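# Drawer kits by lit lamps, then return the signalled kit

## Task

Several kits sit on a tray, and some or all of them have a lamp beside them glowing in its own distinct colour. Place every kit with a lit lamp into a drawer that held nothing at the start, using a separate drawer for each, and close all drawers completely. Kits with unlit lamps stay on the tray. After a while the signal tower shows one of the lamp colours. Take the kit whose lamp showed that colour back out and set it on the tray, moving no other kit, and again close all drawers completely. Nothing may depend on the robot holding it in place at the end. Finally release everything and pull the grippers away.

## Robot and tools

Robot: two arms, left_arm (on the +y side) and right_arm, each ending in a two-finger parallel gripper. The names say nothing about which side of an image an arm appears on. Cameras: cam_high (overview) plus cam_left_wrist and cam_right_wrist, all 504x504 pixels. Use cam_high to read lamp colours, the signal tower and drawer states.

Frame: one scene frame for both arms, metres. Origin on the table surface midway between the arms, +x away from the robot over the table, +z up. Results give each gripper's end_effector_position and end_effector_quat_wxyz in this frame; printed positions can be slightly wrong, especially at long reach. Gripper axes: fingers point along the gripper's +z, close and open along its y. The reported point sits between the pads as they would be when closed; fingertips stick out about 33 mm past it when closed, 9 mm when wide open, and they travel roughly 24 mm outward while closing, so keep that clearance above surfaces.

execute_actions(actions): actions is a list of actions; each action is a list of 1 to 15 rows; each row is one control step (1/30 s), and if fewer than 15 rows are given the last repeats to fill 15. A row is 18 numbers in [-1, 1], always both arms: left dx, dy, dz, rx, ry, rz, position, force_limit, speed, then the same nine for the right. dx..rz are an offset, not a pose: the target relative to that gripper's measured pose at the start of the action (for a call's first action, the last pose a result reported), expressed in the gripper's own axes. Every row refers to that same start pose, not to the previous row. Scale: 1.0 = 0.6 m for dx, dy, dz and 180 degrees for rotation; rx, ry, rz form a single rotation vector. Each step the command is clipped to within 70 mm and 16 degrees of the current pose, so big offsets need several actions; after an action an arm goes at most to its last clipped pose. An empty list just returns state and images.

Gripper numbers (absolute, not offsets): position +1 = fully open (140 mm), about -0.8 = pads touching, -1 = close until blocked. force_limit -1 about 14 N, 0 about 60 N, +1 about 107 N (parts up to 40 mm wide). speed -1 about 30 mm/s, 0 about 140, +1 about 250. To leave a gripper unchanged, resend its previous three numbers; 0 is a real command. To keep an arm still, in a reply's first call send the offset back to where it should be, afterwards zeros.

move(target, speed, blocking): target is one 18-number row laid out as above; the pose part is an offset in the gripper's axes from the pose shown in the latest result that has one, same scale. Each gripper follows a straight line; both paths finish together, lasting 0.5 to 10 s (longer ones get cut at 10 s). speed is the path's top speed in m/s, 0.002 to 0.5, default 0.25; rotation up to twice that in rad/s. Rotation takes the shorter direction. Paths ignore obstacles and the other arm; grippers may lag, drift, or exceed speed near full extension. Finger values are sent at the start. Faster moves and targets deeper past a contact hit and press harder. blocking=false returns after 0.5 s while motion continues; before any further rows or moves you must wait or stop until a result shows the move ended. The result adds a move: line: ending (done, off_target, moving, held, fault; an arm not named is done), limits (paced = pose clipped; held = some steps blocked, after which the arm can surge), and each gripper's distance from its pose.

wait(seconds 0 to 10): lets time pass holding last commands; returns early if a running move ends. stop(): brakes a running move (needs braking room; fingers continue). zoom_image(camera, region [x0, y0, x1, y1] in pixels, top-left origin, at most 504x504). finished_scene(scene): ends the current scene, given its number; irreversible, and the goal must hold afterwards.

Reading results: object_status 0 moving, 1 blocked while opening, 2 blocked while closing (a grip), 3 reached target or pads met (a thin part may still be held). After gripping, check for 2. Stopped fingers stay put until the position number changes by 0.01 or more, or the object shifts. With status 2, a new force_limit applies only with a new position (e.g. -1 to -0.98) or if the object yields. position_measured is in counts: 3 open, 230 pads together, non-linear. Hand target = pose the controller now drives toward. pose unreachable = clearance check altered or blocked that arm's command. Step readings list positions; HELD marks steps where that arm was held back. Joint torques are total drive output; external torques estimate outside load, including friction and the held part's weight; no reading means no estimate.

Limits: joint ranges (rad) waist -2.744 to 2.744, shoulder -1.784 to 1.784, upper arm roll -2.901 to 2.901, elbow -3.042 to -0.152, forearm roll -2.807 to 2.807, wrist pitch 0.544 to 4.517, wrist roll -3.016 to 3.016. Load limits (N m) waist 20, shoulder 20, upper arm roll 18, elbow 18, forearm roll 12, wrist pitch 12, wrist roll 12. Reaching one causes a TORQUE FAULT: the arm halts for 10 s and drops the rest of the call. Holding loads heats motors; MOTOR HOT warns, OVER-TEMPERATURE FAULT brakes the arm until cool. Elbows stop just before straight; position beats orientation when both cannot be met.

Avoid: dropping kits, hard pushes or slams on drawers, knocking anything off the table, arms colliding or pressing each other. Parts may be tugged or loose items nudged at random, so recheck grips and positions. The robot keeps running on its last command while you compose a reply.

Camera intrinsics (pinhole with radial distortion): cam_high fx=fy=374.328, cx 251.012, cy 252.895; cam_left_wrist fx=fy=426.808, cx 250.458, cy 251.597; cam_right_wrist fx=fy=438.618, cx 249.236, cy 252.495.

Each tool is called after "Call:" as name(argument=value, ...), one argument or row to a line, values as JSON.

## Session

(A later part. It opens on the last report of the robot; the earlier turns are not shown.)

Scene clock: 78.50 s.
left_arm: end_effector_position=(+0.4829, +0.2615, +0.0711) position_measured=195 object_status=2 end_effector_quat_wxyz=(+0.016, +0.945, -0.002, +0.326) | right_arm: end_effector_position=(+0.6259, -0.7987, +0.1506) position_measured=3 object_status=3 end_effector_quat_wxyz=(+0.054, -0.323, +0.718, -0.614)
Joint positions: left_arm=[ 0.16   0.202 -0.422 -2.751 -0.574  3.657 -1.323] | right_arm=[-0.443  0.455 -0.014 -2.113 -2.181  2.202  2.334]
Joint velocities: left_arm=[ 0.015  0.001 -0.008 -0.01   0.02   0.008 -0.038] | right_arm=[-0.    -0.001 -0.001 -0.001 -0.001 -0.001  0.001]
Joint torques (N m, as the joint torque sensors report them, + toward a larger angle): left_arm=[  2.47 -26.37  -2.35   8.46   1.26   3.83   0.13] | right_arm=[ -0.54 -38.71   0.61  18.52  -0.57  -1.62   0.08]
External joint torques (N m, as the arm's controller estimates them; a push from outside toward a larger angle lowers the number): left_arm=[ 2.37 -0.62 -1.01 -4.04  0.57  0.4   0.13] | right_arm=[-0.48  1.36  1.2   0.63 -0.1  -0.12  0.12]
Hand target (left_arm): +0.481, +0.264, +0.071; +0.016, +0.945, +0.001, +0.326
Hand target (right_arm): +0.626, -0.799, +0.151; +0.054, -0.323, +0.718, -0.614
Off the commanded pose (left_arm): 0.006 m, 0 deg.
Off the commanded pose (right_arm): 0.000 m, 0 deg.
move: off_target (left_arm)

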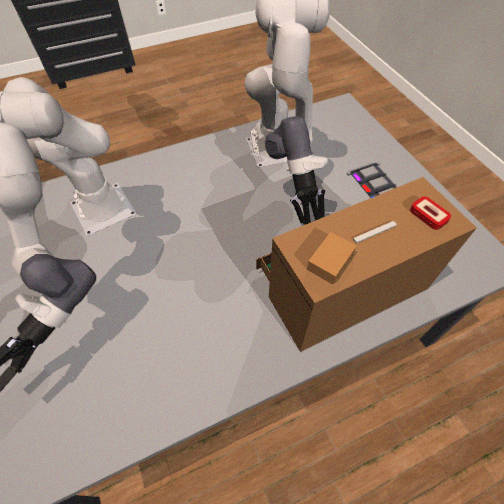

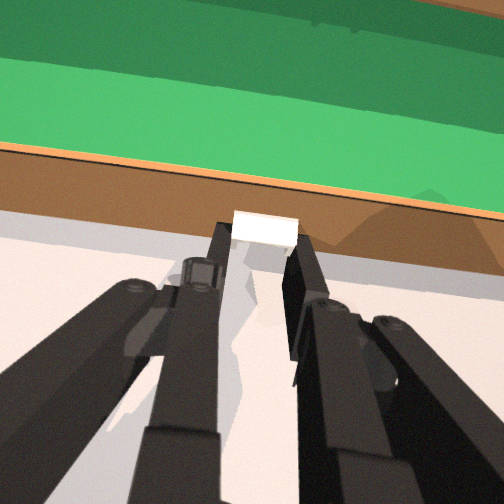

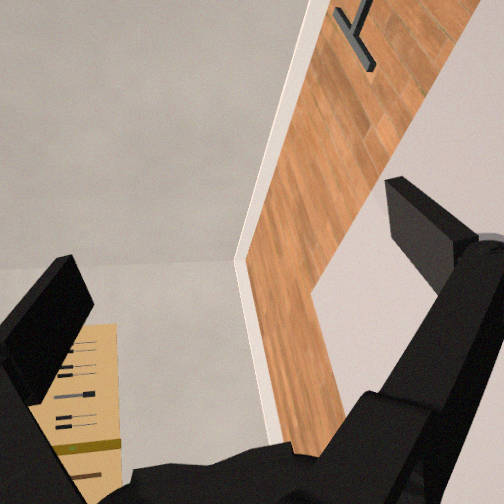

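Call:
move(
  target=[-0.042,0,-0.033,0,0,0,-1,0.5,-0.5,0,0,0,0,0,0,1,0,0],
  speed=0.04,
)

Call:
move(
  target=[0,0,0,0,0,0,-0.1,0.5,0.5,0,0,0,0,0,0,1,0,0],
)

Call:
move(
  target=[0.1,0,-0.2,0,-0.1,0,0.3,0,0,0,0,0,0,0,0,1,0,0],
)

Scene clock: 83.63 s.
left_arm: end_effector_position=(+0.4523, +0.2603, +0.0710) position_measured=195 object_status=2 end_effector_quat_wxyz=(+0.016, +0.945, -0.003, +0.326) | right_arm: end_effector_position=(+0.6259, -0.7987, +0.1506) position_measured=3 object_status=3 end_effector_quat_wxyz=(+0.054, -0.323, +0.718, -0.614)
Joint positions: left_arm=[ 0.162  0.153 -0.453 -2.843 -0.55   3.691 -1.389] | right_arm=[-0.443  0.455 -0.014 -2.113 -2.181  2.202  2.334]
Joint velocities: left_arm=[ 0.    -0.002  0.    -0.007  0.01   0.006 -0.026] | right_arm=[-0.001 -0.001 -0.001  0.001  0.    -0.     0.   ]
Joint torques (N m, as the joint torque sensors report them, + toward a larger angle): left_arm=[  2.   -24.15  -1.75   7.95   1.57   3.75   0.24] | right_arm=[ -0.6  -38.34   0.51  18.31  -0.55  -1.59   0.08]
External joint torques (N m, as the arm's controller estimates them; a push from outside toward a larger angle lowers the number): left_arm=[ 2.05 -0.78 -0.61 -3.9   0.98  0.28  0.23] | right_arm=[-0.56  1.77  1.08  0.36 -0.07 -0.1   0.12]
Hand target (left_arm): +0.451, +0.261, +0.071; +0.016, +0.945, -0.002, +0.326
Hand target (right_arm): +0.626, -0.799, +0.151; +0.054, -0.323, +0.718, -0.614
Off the commanded pose (left_arm): 0.002 m, 0 deg.
Off the commanded pose (right_arm): 0.000 m, 0 deg.
move: done

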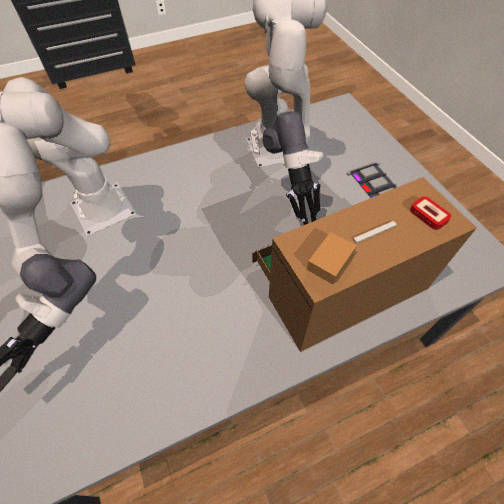

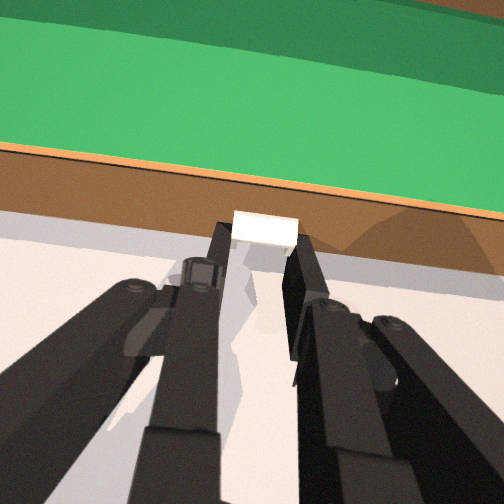

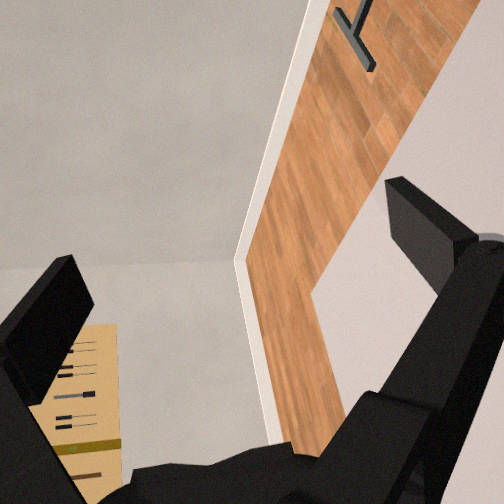

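Scene clock: 84.13 s.
left_arm: end_effector_position=(+0.4520, +0.2602, +0.0706) position_measured=141 object_status=3 end_effector_quat_wxyz=(+0.017, +0.945, -0.003, +0.325) | right_arm: end_effector_position=(+0.6259, -0.7987, +0.1506) position_measured=3 object_status=3 end_effector_quat_wxyz=(+0.054, -0.323, +0.718, -0.614)
Joint positions: left_arm=[ 0.162  0.153 -0.453 -2.843 -0.55   3.69  -1.39 ] | right_arm=[-0.443  0.455 -0.014 -2.113 -2.181  2.202  2.334]
Joint velocities: left_arm=[-0.    -0.001  0.001 -0.     0.001 -0.    -0.   ] | right_arm=[-0.    -0.002  0.     0.001  0.    -0.     0.001]
Joint torques (N m, as the joint torque sensors report them, + toward a larger angle): left_arm=[  0.14 -22.82  -1.59  11.4    0.51   3.58   0.21] | right_arm=[ -0.5  -38.62   0.48  18.6   -0.58  -1.58   0.05]
External joint torques (N m, as the arm's controller estimates them; a push from outside toward a larger angle lowers the number): left_arm=[ 0.12  0.47 -0.5  -0.27 -0.06  0.14  0.19] | right_arm=[-0.6   1.65  0.93  0.56 -0.09 -0.08  0.09]
Hand target (left_arm): +0.452, +0.260, +0.071; +0.016, +0.945, -0.003, +0.326
Hand target (right_arm): +0.626, -0.799, +0.151; +0.054, -0.323, +0.718, -0.614
Off the commanded pose (left_arm): 0.000 m, 0 deg.
Off the commanded pose (right_arm): 0.000 m, 0 deg.
move: done

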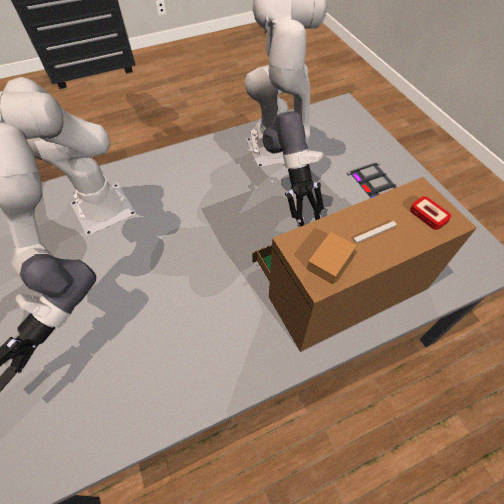

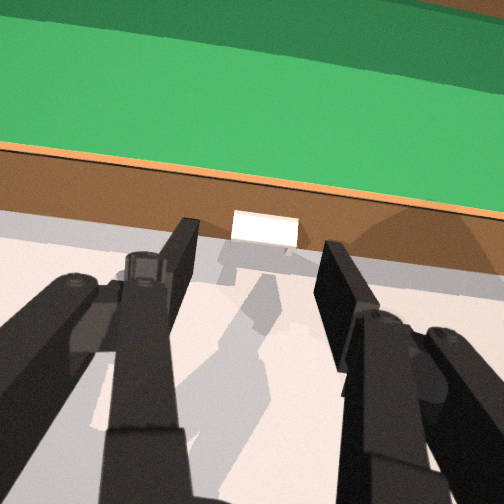

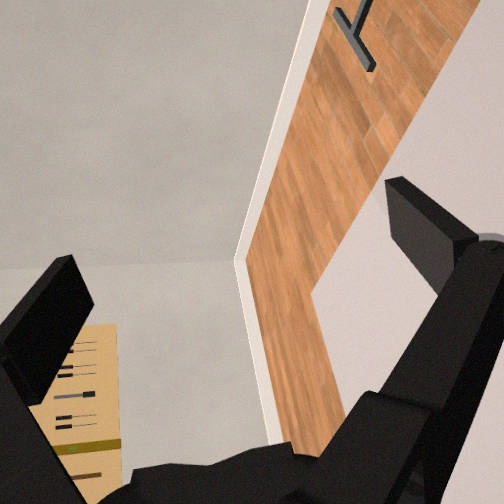

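Scene clock: 85.83 s.
left_arm: end_effector_position=(+0.4231, +0.2697, +0.2032) position_measured=91 object_status=3 end_effector_quat_wxyz=(+0.004, +0.985, -0.009, +0.173) | right_arm: end_effector_position=(+0.6259, -0.7987, +0.1506) position_measured=3 object_status=3 end_effector_quat_wxyz=(+0.054, -0.323, +0.718, -0.614)
Joint positions: left_arm=[ 0.513 -0.493 -0.636 -2.658 -0.396  2.566 -1.499] | right_arm=[-0.443  0.455 -0.014 -2.113 -2.181  2.202  2.334]
Joint velocities: left_arm=[ 0.003  0.001 -0.003  0.002 -0.001 -0.013 -0.021] | right_arm=[ 0.001 -0.001  0.    -0.001 -0.    -0.    -0.001]
Joint torques (N m, as the joint torque sensors report them, + toward a larger angle): left_arm=[  1.21 -11.27   4.98  22.87   0.41   2.88   0.03] | right_arm=[ -0.59 -38.52   0.64  18.2   -0.56  -1.6    0.04]
External joint torques (N m, as the arm's controller estimates them; a push from outside toward a larger angle lowers the number): left_arm=[ 1.19 -0.51 -1.48  0.78 -0.31 -0.32  0.02] | right_arm=[-0.74  1.51  1.05  0.34 -0.08 -0.14  0.08]
Hand target (left_arm): +0.423, +0.269, +0.203; +0.005, +0.985, -0.004, +0.172
Hand target (right_arm): +0.626, -0.799, +0.151; +0.054, -0.323, +0.718, -0.614
Off the commanded pose (left_arm): 0.006 m, 1 deg.
Off the commanded pose (right_arm): 0.000 m, 0 deg.
move: off_target (left_arm)

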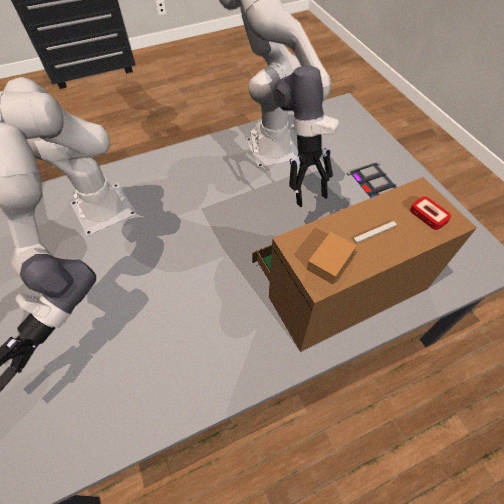

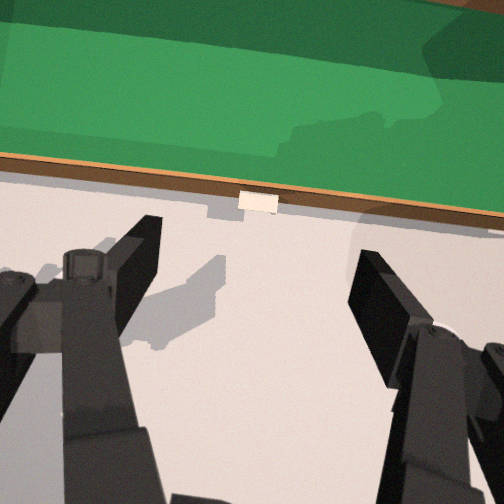

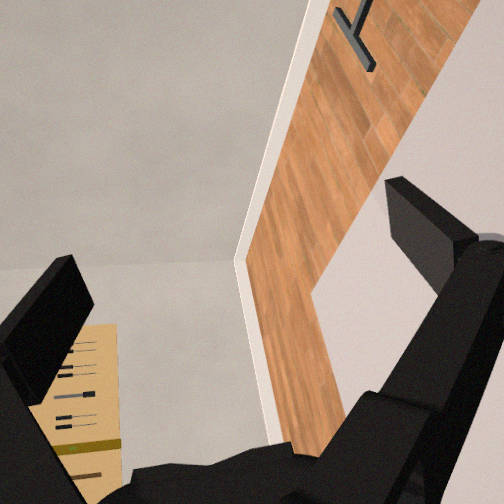

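Call:
move(
  target=[-0.141,-0.467,-0.051,-0.087,-0.087,0.494,0.3,0,0,0,0,0,0,0,0,1,0,0],
  speed=0.4,
)

Call:
move(
  target=[-0.195,-0.108,0.12,0,0,0.5,0.45,0,0,0,0,0,0,0,0,1,0,0],
  speed=0.4,
)

Scene clock: 92.60 s.
left_arm: end_effector_position=(+0.3363, +0.5591, +0.2015) position_measured=91 object_status=3 end_effector_quat_wxyz=(-0.003, +0.709, -0.705, -0.002) | right_arm: end_effector_position=(+0.6259, -0.7987, +0.1506) position_measured=3 object_status=3 end_effector_quat_wxyz=(+0.054, -0.323, +0.718, -0.614)
Joint positions: left_arm=[-0.029 -0.382  0.584 -2.457  0.251  2.122  0.248] | right_arm=[-0.443  0.455 -0.014 -2.113 -2.181  2.202  2.334]
Joint velocities: left_arm=[-0.001  0.     0.     0.    -0.    -0.001  0.033] | right_arm=[-0.    -0.001  0.001  0.001  0.     0.    -0.   ]
Joint torques (N m, as the joint torque sensors report them, + toward a larger angle): left_arm=[ -1.11 -13.26  -5.9   23.46   1.54   2.06   0.26] | right_arm=[ -0.65 -38.65   0.67  18.56  -0.58  -1.56   0.06]
External joint torques (N m, as the arm's controller estimates them; a push from outside toward a larger angle lowers the number): left_arm=[-1.04  0.41  0.14  0.4   0.87 -0.43  0.27] | right_arm=[-0.7   1.36  1.16  0.67 -0.11 -0.08  0.1 ]
Hand target (left_arm): +0.336, +0.560, +0.202; -0.003, +0.704, -0.711, -0.004
Hand target (right_arm): +0.626, -0.799, +0.151; +0.054, -0.323, +0.718, -0.614
Off the commanded pose (left_arm): 0.008 m, 2 deg.
Off the commanded pose (right_arm): 0.000 m, 0 deg.
move: off_target (left_arm); limits=paced

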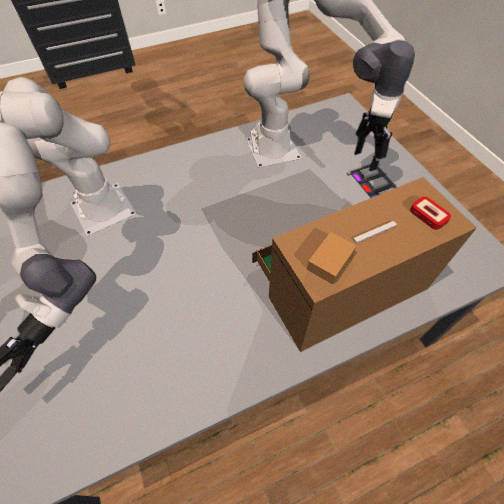

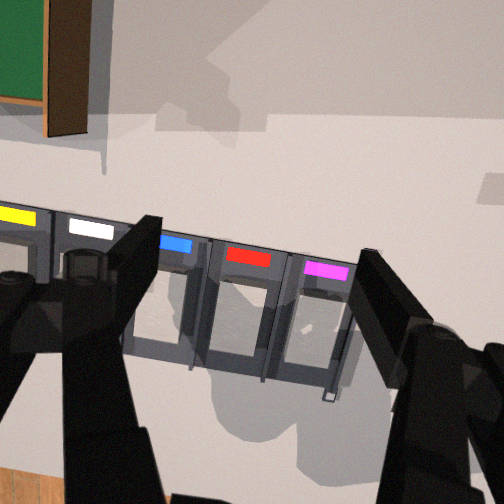

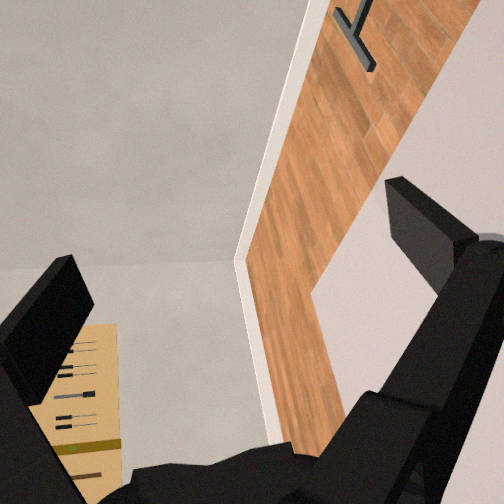

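Scene clock: 96.23 s.
left_arm: end_effector_position=(+0.4016, +0.6713, +0.1262) position_measured=72 object_status=3 end_effector_quat_wxyz=(-0.002, -0.004, +1.000, -0.000) | right_arm: end_effector_position=(+0.6259, -0.7987, +0.1506) position_measured=3 object_status=3 end_effector_quat_wxyz=(+0.054, -0.323, +0.718, -0.614)
Joint positions: left_arm=[-0.195  0.198  0.935 -2.171 -0.207  2.275  2.296] | right_arm=[-0.443  0.455 -0.014 -2.113 -2.181  2.202  2.334]
Joint velocities: left_arm=[ 0.008 -0.001 -0.008 -0.001 -0.001 -0.004  0.027] | right_arm=[ 0.    -0.001 -0.002  0.    -0.001 -0.     0.001]
Joint torques (N m, as the joint torque sensors report them, + toward a larger angle): left_arm=[  2.7  -20.65   2.46  22.24  -0.47   1.94   0.33] | right_arm=[ -0.44 -38.52   0.64  18.5   -0.58  -1.6    0.07]
External joint torques (N m, as the arm's controller estimates them; a push from outside toward a larger angle lowers the number): left_arm=[ 2.67  1.66 -2.57  0.55 -1.13 -0.45  0.33] | right_arm=[-0.36  1.57  1.25  0.6  -0.11 -0.1   0.11]
Hand target (left_arm): +0.402, +0.671, +0.126; -0.002, +0.001, +1.000, -0.002
Hand target (right_arm): +0.626, -0.799, +0.151; +0.054, -0.323, +0.718, -0.614
Off the commanded pose (left_arm): 0.007 m, 1 deg.
Off the commanded pose (right_arm): 0.000 m, 0 deg.
move: off_target (left_arm); limits=paced

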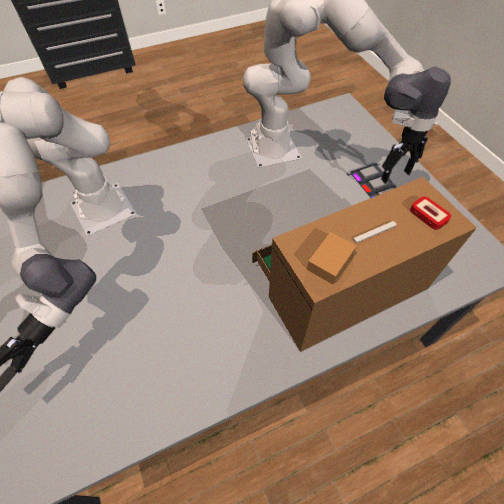

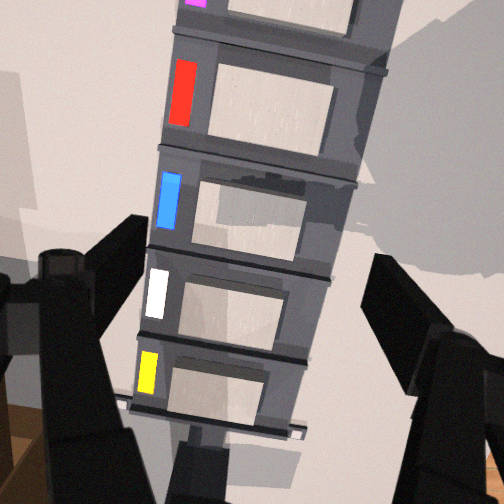

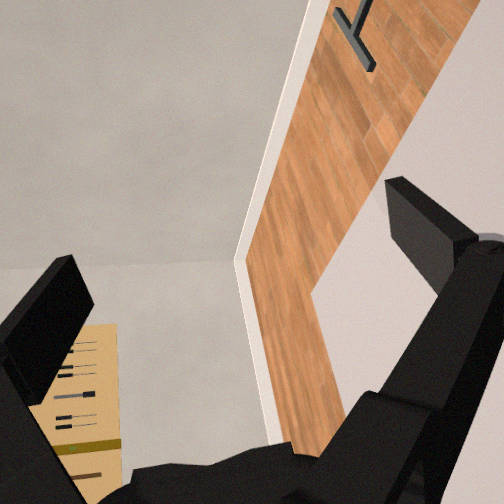

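Call:
move(
  target=[-0.011,-0.004,0.1,0,0,0,0.45,0,0,0,0,0,0,0,0,1,0,0],
  speed=0.15,
)

Scene clock: 99.33 s.
left_arm: end_effector_position=(+0.4070, +0.6656, +0.0639) position_measured=72 object_status=3 end_effector_quat_wxyz=(-0.005, -0.007, +1.000, -0.004) | right_arm: end_effector_position=(+0.6259, -0.7987, +0.1506) position_measured=3 object_status=3 end_effector_quat_wxyz=(+0.054, -0.323, +0.718, -0.614)
Joint positions: left_arm=[-0.105  0.344  0.823 -2.186 -0.367  2.377  2.384] | right_arm=[-0.443  0.455 -0.014 -2.113 -2.181  2.202  2.334]
Joint velocities: left_arm=[ 0.012  0.002 -0.014  0.    -0.     0.013  0.029] | right_arm=[-0.002  0.002  0.001  0.001 -0.    -0.001 -0.001]
Joint torques (N m, as the joint torque sensors report them, + toward a larger angle): left_arm=[  1.51 -26.65   5.71  20.6   -0.52   2.86   0.37] | right_arm=[ -0.43 -38.66   0.68  18.57  -0.58  -1.56   0.06]
External joint torques (N m, as the arm's controller estimates them; a push from outside toward a larger angle lowers the number): left_arm=[ 1.63  0.93 -2.07  0.89 -1.12  0.48  0.37] | right_arm=[-0.42  1.18  1.21  0.77 -0.1  -0.09  0.1 ]
Hand target (left_arm): +0.409, +0.667, +0.065; -0.002, -0.003, +1.000, -0.003
Hand target (right_arm): +0.626, -0.799, +0.151; +0.054, -0.323, +0.718, -0.614
Off the commanded pose (left_arm): 0.004 m, 1 deg.
Off the commanded pose (right_arm): 0.000 m, 0 deg.
move: off_target (left_arm)

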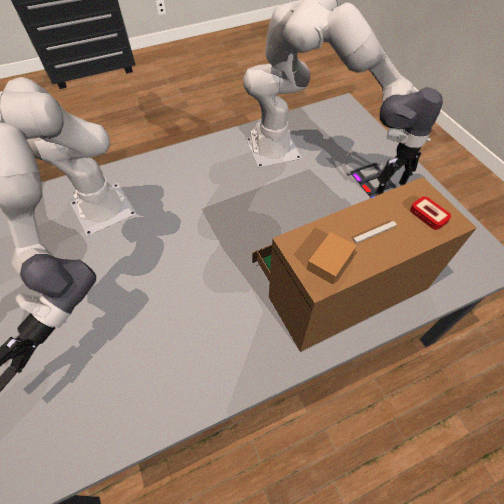

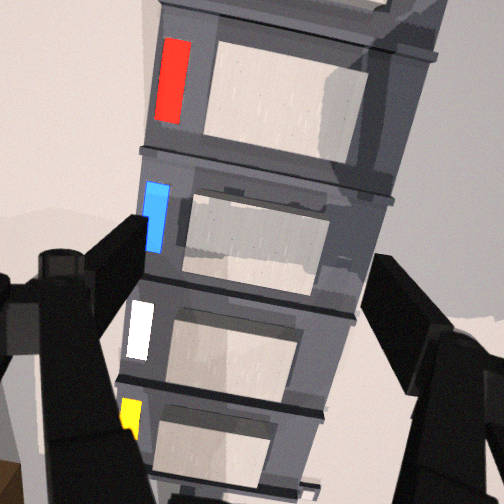

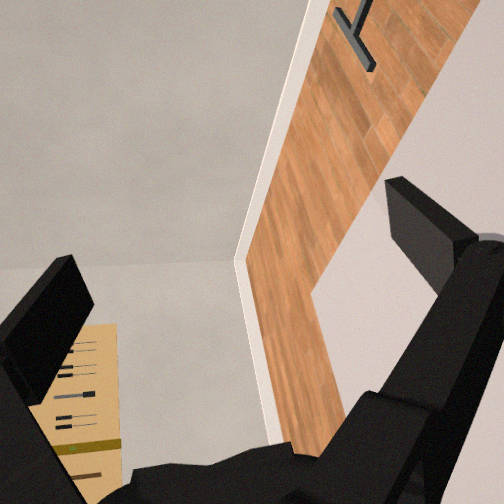

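Call:
move(
  target=[-0.013,0,0.04,0,0,0,0.4,0,0,0,0,0,0,0,0,1,0,0],
  speed=0.05,
)

Scene clock: 102.67 s.
left_arm: end_effector_position=(+0.4128, +0.6633, +0.0388) position_measured=78 object_status=3 end_effector_quat_wxyz=(-0.008, -0.009, +1.000, -0.006) | right_arm: end_effector_position=(+0.6259, -0.7987, +0.1506) position_measured=3 object_status=3 end_effector_quat_wxyz=(+0.054, -0.323, +0.718, -0.614)
Joint positions: left_arm=[-0.06   0.41   0.765 -2.167 -0.427  2.403  2.411] | right_arm=[-0.443  0.455 -0.014 -2.113 -2.181  2.202  2.334]
Joint velocities: left_arm=[ 0.013  0.    -0.007  0.003 -0.004  0.011  0.011] | right_arm=[ 0.001  0.003  0.001 -0.    -0.    -0.    -0.001]
Joint torques (N m, as the joint torque sensors report them, + toward a larger angle): left_arm=[  2.28 -27.96   7.64  19.91  -0.59   2.8    0.4 ] | right_arm=[ -0.49 -38.6    0.49  18.4   -0.58  -1.57   0.07]
External joint torques (N m, as the arm's controller estimates them; a push from outside toward a larger angle lowers the number): left_arm=[ 2.21  2.27 -1.34  1.01 -1.16  0.44  0.4 ] | right_arm=[-0.63  1.16  0.9   0.66 -0.11 -0.11  0.11]
Hand target (left_arm): +0.415, +0.665, +0.039; -0.005, -0.007, +1.000, -0.005
Hand target (right_arm): +0.626, -0.799, +0.151; +0.054, -0.323, +0.718, -0.614
Off the commanded pose (left_arm): 0.003 m, 0 deg.
Off the commanded pose (right_arm): 0.000 m, 0 deg.
move: done

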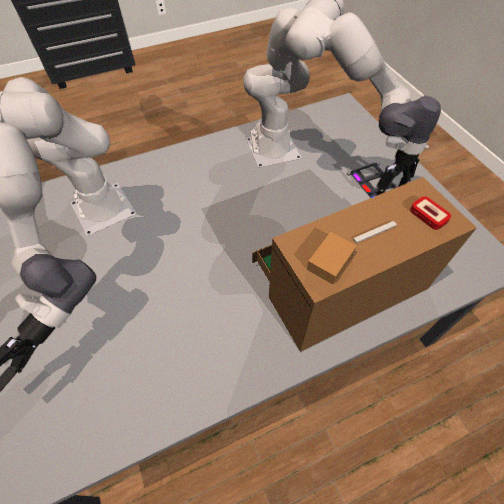

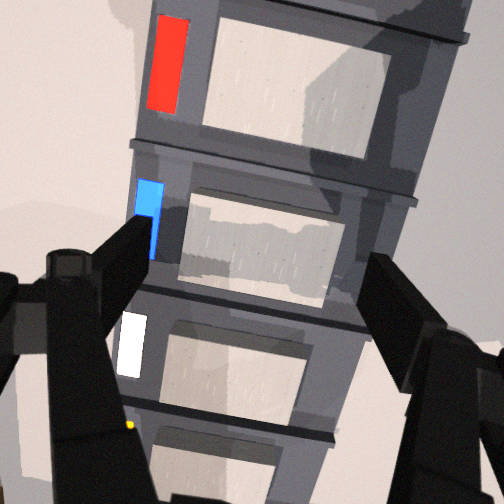

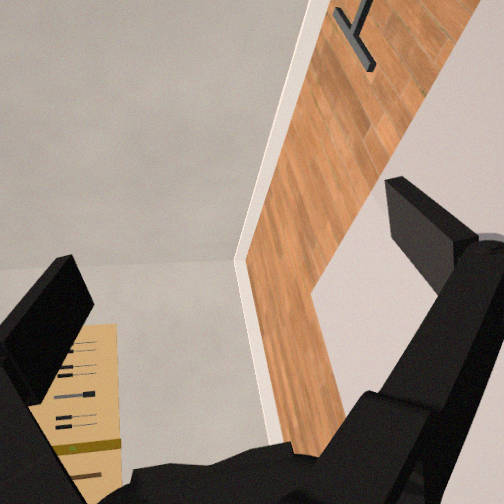

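Call:
move(
  target=[-0.003,0.002,0.016,0,0,0,0.4,0,0,0,0,0,0,0,0,1,0,0],
  speed=0.02,
)

Call:
move(
  target=[0,0,0,0,0,0,-1,0.3,-0.3,0,0,0,0,0,0,1,0,0],
)

Scene clock: 105.97 s.
left_arm: end_effector_position=(+0.4125, +0.6627, +0.0286) position_measured=78 object_status=3 end_effector_quat_wxyz=(-0.011, -0.009, +1.000, -0.007) | right_arm: end_effector_position=(+0.6259, -0.7987, +0.1506) position_measured=3 object_status=3 end_effector_quat_wxyz=(+0.054, -0.323, +0.718, -0.614)
Joint positions: left_arm=[-0.043  0.433  0.743 -2.162 -0.444  2.412  2.42 ] | right_arm=[-0.443  0.455 -0.014 -2.113 -2.181  2.202  2.334]
Joint velocities: left_arm=[ 0.008 -0.    -0.009  0.002 -0.003  0.006  0.007] | right_arm=[-0.     0.002  0.     0.     0.001 -0.    -0.001]
Joint torques (N m, as the joint torque sensors report them, + toward a larger angle): left_arm=[  1.95 -29.48   7.14  19.84  -0.52   2.71   0.21] | right_arm=[ -0.44 -38.56   0.83  18.4   -0.63  -1.58   0.06]
External joint torques (N m, as the arm's controller estimates them; a push from outside toward a larger angle lowers the number): left_arm=[ 1.98  1.61 -2.04  1.24 -1.09  0.36  0.21] | right_arm=[-0.5   1.37  1.3   0.55 -0.15 -0.11  0.1 ]
Hand target (left_arm): +0.415, +0.664, +0.029; -0.008, -0.008, +1.000, -0.007
Hand target (right_arm): +0.626, -0.799, +0.151; +0.054, -0.323, +0.718, -0.614
Off the commanded pose (left_arm): 0.003 m, 0 deg.
Off the commanded pose (right_arm): 0.000 m, 0 deg.
move: done

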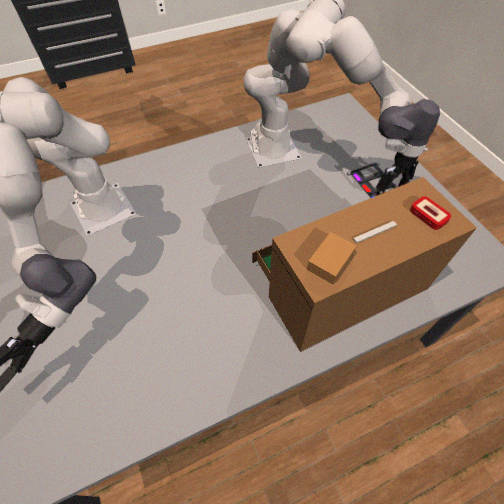

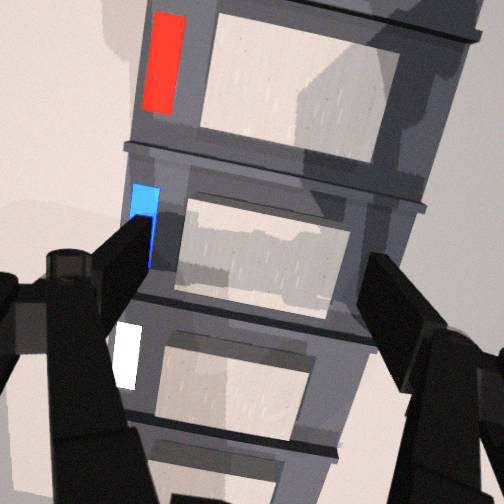

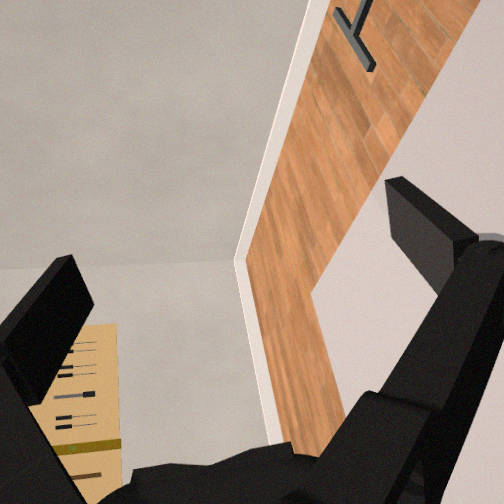

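Scene clock: 106.50 s.
left_arm: end_effector_position=(+0.4132, +0.6693, +0.0316) position_measured=133 object_status=2 end_effector_quat_wxyz=(-0.007, -0.013, +1.000, -0.003) | right_arm: end_effector_position=(+0.6259, -0.7987, +0.1506) position_measured=3 object_status=3 end_effector_quat_wxyz=(+0.054, -0.323, +0.718, -0.614)
Joint positions: left_arm=[-0.04   0.432  0.75  -2.16  -0.444  2.419  2.419] | right_arm=[-0.443  0.455 -0.014 -2.113 -2.181  2.202  2.334]
Joint velocities: left_arm=[-0.    -0.001 -0.     0.    -0.     0.001 -0.001] | right_arm=[-0.001  0.001 -0.    -0.     0.    -0.001 -0.001]
Joint torques (N m, as the joint torque sensors report them, + toward a larger angle): left_arm=[ -1.58 -28.35   5.15  17.16   0.35   1.29  -0.02] | right_arm=[ -0.47 -38.67   0.54  18.29  -0.56  -1.58   0.03]
External joint torques (N m, as the arm's controller estimates them; a push from outside toward a larger angle lowers the number): left_arm=[-1.49  2.57 -3.99 -1.55 -0.22 -1.09 -0.02] | right_arm=[-0.37  1.32  1.17  0.41 -0.09 -0.09  0.07]
Hand target (left_arm): +0.412, +0.663, +0.029; -0.011, -0.009, +1.000, -0.007
Hand target (right_arm): +0.626, -0.799, +0.151; +0.054, -0.323, +0.718, -0.614
Off the commanded pose (left_arm): 0.007 m, 1 deg.
Off the commanded pose (right_arm): 0.000 m, 0 deg.
move: off_target (left_arm)

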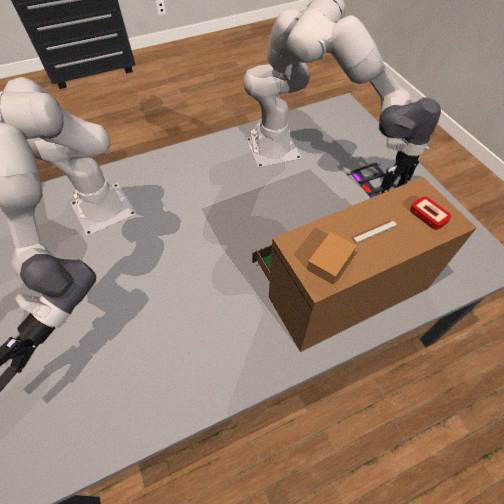

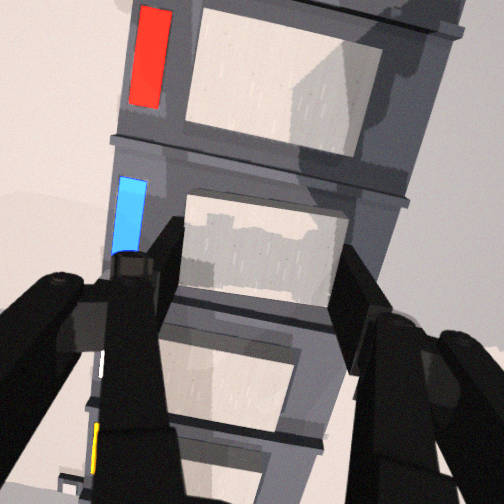

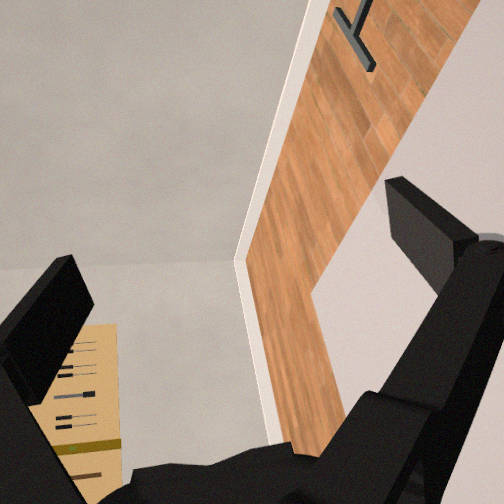

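Call:
move(
  target=[0,0,-0.2,0,0,0,-1,0.3,-0.3,0,0,0,0,0,0,1,0,0],
  speed=0.15,
)

Call:
move(
  target=[-0.19,-0.67,0,0,0,0,-1,0.3,-0.3,0,0,0,0,0,0,1,0,0],
)

Scene clock: 111.10 s.
left_arm: end_effector_position=(+0.4127, +0.6730, +0.1531) position_measured=133 object_status=2 end_effector_quat_wxyz=(-0.007, -0.011, +1.000, +0.001) | right_arm: end_effector_position=(+0.6259, -0.7987, +0.1506) position_measured=3 object_status=3 end_effector_quat_wxyz=(+0.054, -0.323, +0.718, -0.614)
Joint positions: left_arm=[-0.198  0.187  0.934 -2.101 -0.173  2.196  2.248] | right_arm=[-0.443  0.455 -0.014 -2.113 -2.181  2.202  2.334]
Joint velocities: left_arm=[-0.002  0.001  0.004  0.001  0.002 -0.007 -0.028] | right_arm=[ 0.002 -0.002 -0.     0.002  0.001 -0.    -0.   ]
Joint torques (N m, as the joint torque sensors report them, + toward a larger angle): left_arm=[ -0.34 -22.66   5.61  23.45   1.59   2.11  -0.1 ] | right_arm=[ -0.62 -38.67   0.77  18.43  -0.58  -1.58   0.04]
External joint torques (N m, as the arm's controller estimates them; a push from outside toward a larger angle lowers the number): left_arm=[-0.36  0.07  0.79  0.91  0.89 -0.29 -0.1 ] | right_arm=[-0.88  1.47  1.09  0.46 -0.1  -0.11  0.08]
Hand target (left_arm): +0.412, +0.673, +0.154; -0.008, -0.015, +1.000, +0.002
Hand target (right_arm): +0.626, -0.799, +0.151; +0.054, -0.323, +0.718, -0.614
Off the commanded pose (left_arm): 0.004 m, 1 deg.
Off the commanded pose (right_arm): 0.000 m, 0 deg.
move: off_target (left_arm)

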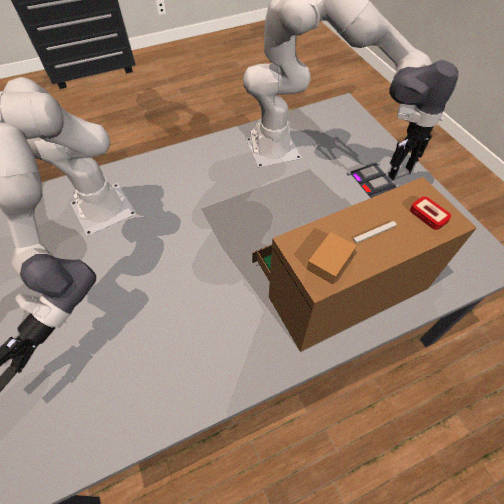

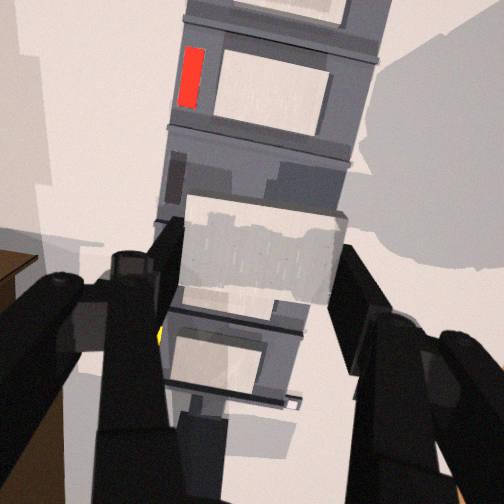

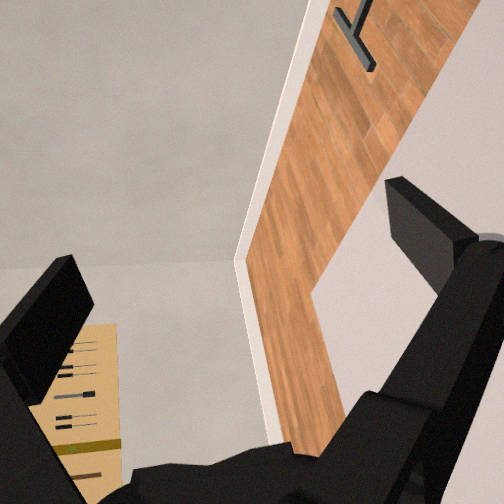

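Scene clock: 113.57 s.
left_arm: end_effector_position=(+0.5371, +0.2743, +0.1550) position_measured=133 object_status=2 end_effector_quat_wxyz=(-0.002, -0.004, +1.000, +0.005) | right_arm: end_effector_position=(+0.6259, -0.7987, +0.1506) position_measured=3 object_status=3 end_effector_quat_wxyz=(+0.054, -0.323, +0.718, -0.614)
Joint positions: left_arm=[-0.693  0.288  0.714 -1.946 -0.211  2.151  1.547] | right_arm=[-0.443  0.455 -0.014 -2.113 -2.181  2.202  2.334]
Joint velocities: left_arm=[ 0.002  0.001  0.     0.    -0.001 -0.002 -0.032] | right_arm=[0.001 0.    0.002 0.    0.001 0.    0.001]
Joint torques (N m, as the joint torque sensors report them, + toward a larger angle): left_arm=[  0.14 -29.87   6.54  24.09  -0.41   2.02  -0.01] | right_arm=[ -0.33 -38.77   0.69  18.45  -0.56  -1.58   0.07]
External joint torques (N m, as the arm's controller estimates them; a push from outside toward a larger angle lowers the number): left_arm=[ 0.04  1.58  0.32  1.48 -1.1  -0.39 -0.01] | right_arm=[-0.47  1.18  1.11  0.61 -0.08 -0.12  0.11]
Hand target (left_arm): +0.537, +0.273, +0.156; -0.002, -0.011, +1.000, +0.004
Hand target (right_arm): +0.626, -0.799, +0.151; +0.054, -0.323, +0.718, -0.614
Off the commanded pose (left_arm): 0.005 m, 1 deg.
Off the commanded pose (right_arm): 0.000 m, 0 deg.
move: off_target (left_arm)

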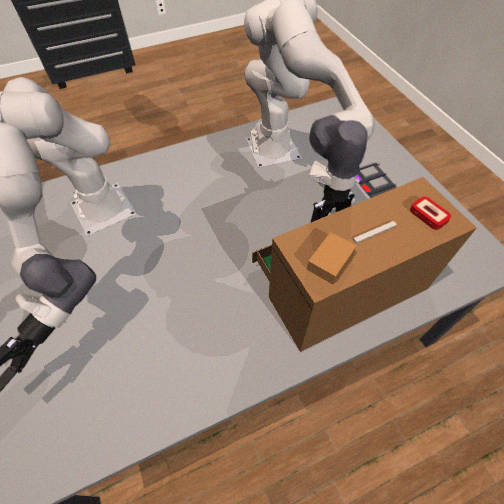

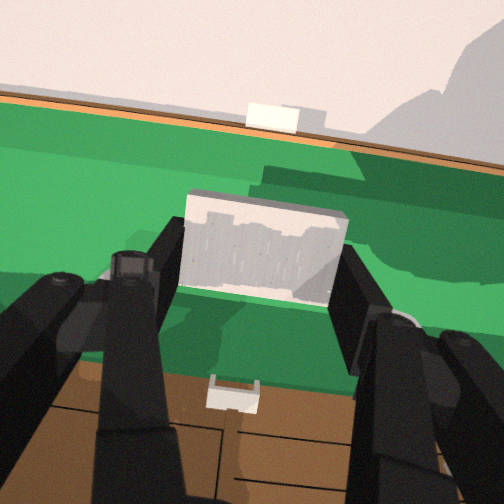

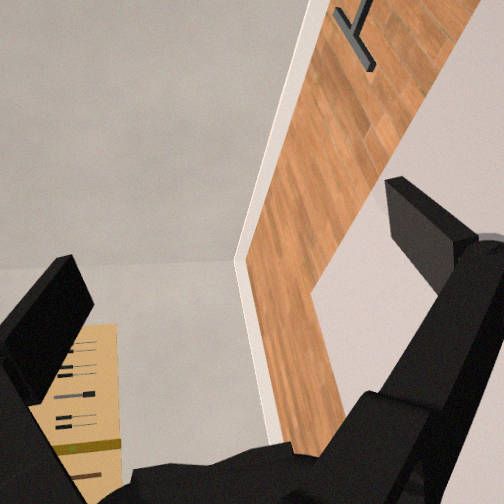

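Call:
move(
  target=[0.012,0,0.11,0,0,0,-1,0.3,-0.3,0,0,0,0,0,0,1,0,0],
  speed=0.1,
)

Call:
move(
  target=[0,0,0.025,0,0,0,-1,0.3,-0.3,0,0,0,0,0,0,1,0,0],
  speed=0.02,
)

Scene clock: 116.40 s.
left_arm: end_effector_position=(+0.5286, +0.2730, +0.0882) position_measured=133 object_status=2 end_effector_quat_wxyz=(-0.005, -0.005, +1.000, +0.006) | right_arm: end_effector_position=(+0.6259, -0.7987, +0.1506) position_measured=3 object_status=3 end_effector_quat_wxyz=(+0.054, -0.323, +0.718, -0.614)
Joint positions: left_arm=[-0.66   0.371  0.663 -2.024 -0.288  2.289  1.59 ] | right_arm=[-0.443  0.455 -0.014 -2.113 -2.181  2.202  2.334]
Joint velocities: left_arm=[ 0.004 -0.    -0.007  0.001 -0.     0.012  0.016] | right_arm=[-0.     0.001 -0.     0.    -0.001 -0.001 -0.   ]
Joint torques (N m, as the joint torque sensors report them, + toward a larger angle): left_arm=[  2.29 -33.34   5.62  19.91  -0.57   2.77   0.28] | right_arm=[ -0.42 -38.66   0.65  18.39  -0.6   -1.59   0.1 ]
External joint torques (N m, as the arm's controller estimates them; a push from outside toward a larger angle lowers the number): left_arm=[ 2.43  0.37 -1.69 -1.35 -1.18  0.36  0.28] | right_arm=[-0.39  1.19  1.21  0.6  -0.12 -0.11  0.14]
Hand target (left_arm): +0.530, +0.273, +0.088; -0.002, -0.003, +1.000, +0.004
Hand target (right_arm): +0.626, -0.799, +0.151; +0.054, -0.323, +0.718, -0.614
Off the commanded pose (left_arm): 0.002 m, 0 deg.
Off the commanded pose (right_arm): 0.000 m, 0 deg.
move: done

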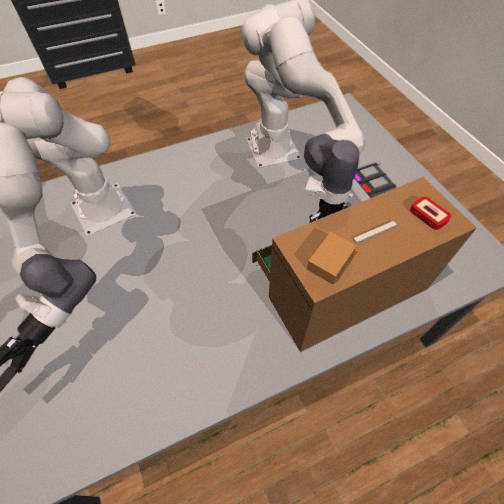

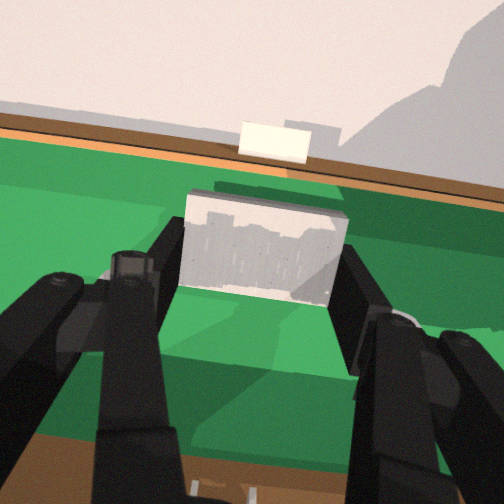

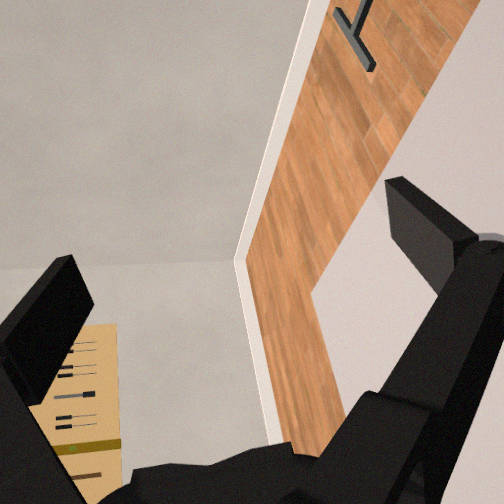

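Scene clock: 117.37 s.
left_arm: end_effector_position=(+0.5277, +0.2724, +0.0739) position_measured=133 object_status=2 end_effector_quat_wxyz=(-0.006, -0.005, +1.000, +0.007) | right_arm: end_effector_position=(+0.6259, -0.7987, +0.1506) position_measured=3 object_status=3 end_effector_quat_wxyz=(+0.054, -0.323, +0.718, -0.614)
Joint positions: left_arm=[-0.65   0.396  0.648 -2.029 -0.307  2.312  1.599] | right_arm=[-0.443  0.455 -0.014 -2.113 -2.181  2.202  2.334]
Joint velocities: left_arm=[ 0.003  0.001 -0.002 -0.001 -0.003  0.011  0.007] | right_arm=[ 0.002  0.     0.     0.001 -0.001 -0.001  0.001]
Joint torques (N m, as the joint torque sensors report them, + toward a larger angle): left_arm=[  1.99 -32.01   6.48  19.11  -0.5    2.85   0.28] | right_arm=[ -0.42 -38.69   0.45  18.49  -0.61  -1.62   0.05]
External joint torques (N m, as the arm's controller estimates them; a push from outside toward a larger angle lowers the number): left_arm=[ 1.84  2.32 -1.43 -1.63 -1.1   0.46  0.28] | right_arm=[-0.41  1.26  0.99  0.65 -0.13 -0.13  0.09]
Hand target (left_arm): +0.528, +0.273, +0.073; -0.005, -0.005, +1.000, +0.005
Hand target (right_arm): +0.626, -0.799, +0.151; +0.054, -0.323, +0.718, -0.614
Off the commanded pose (left_arm): 0.001 m, 0 deg.
Off the commanded pose (right_arm): 0.000 m, 0 deg.
move: done

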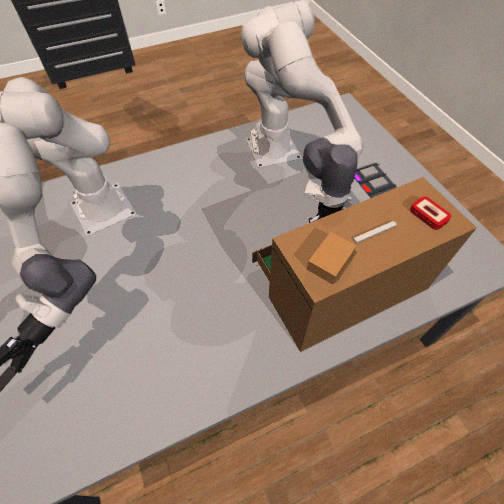

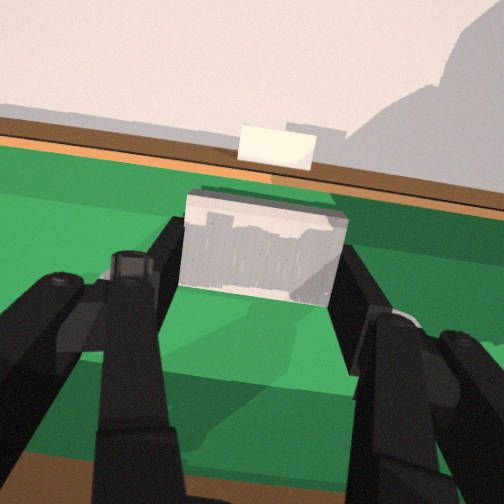

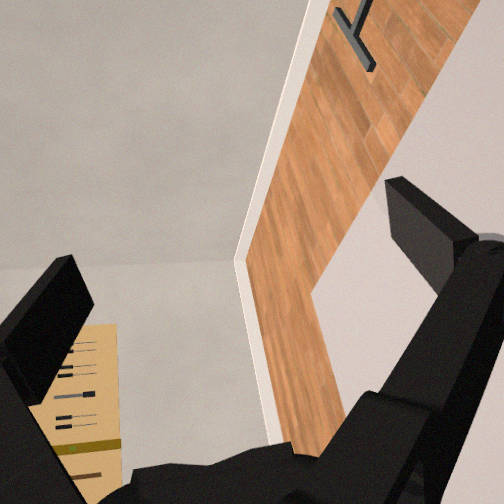

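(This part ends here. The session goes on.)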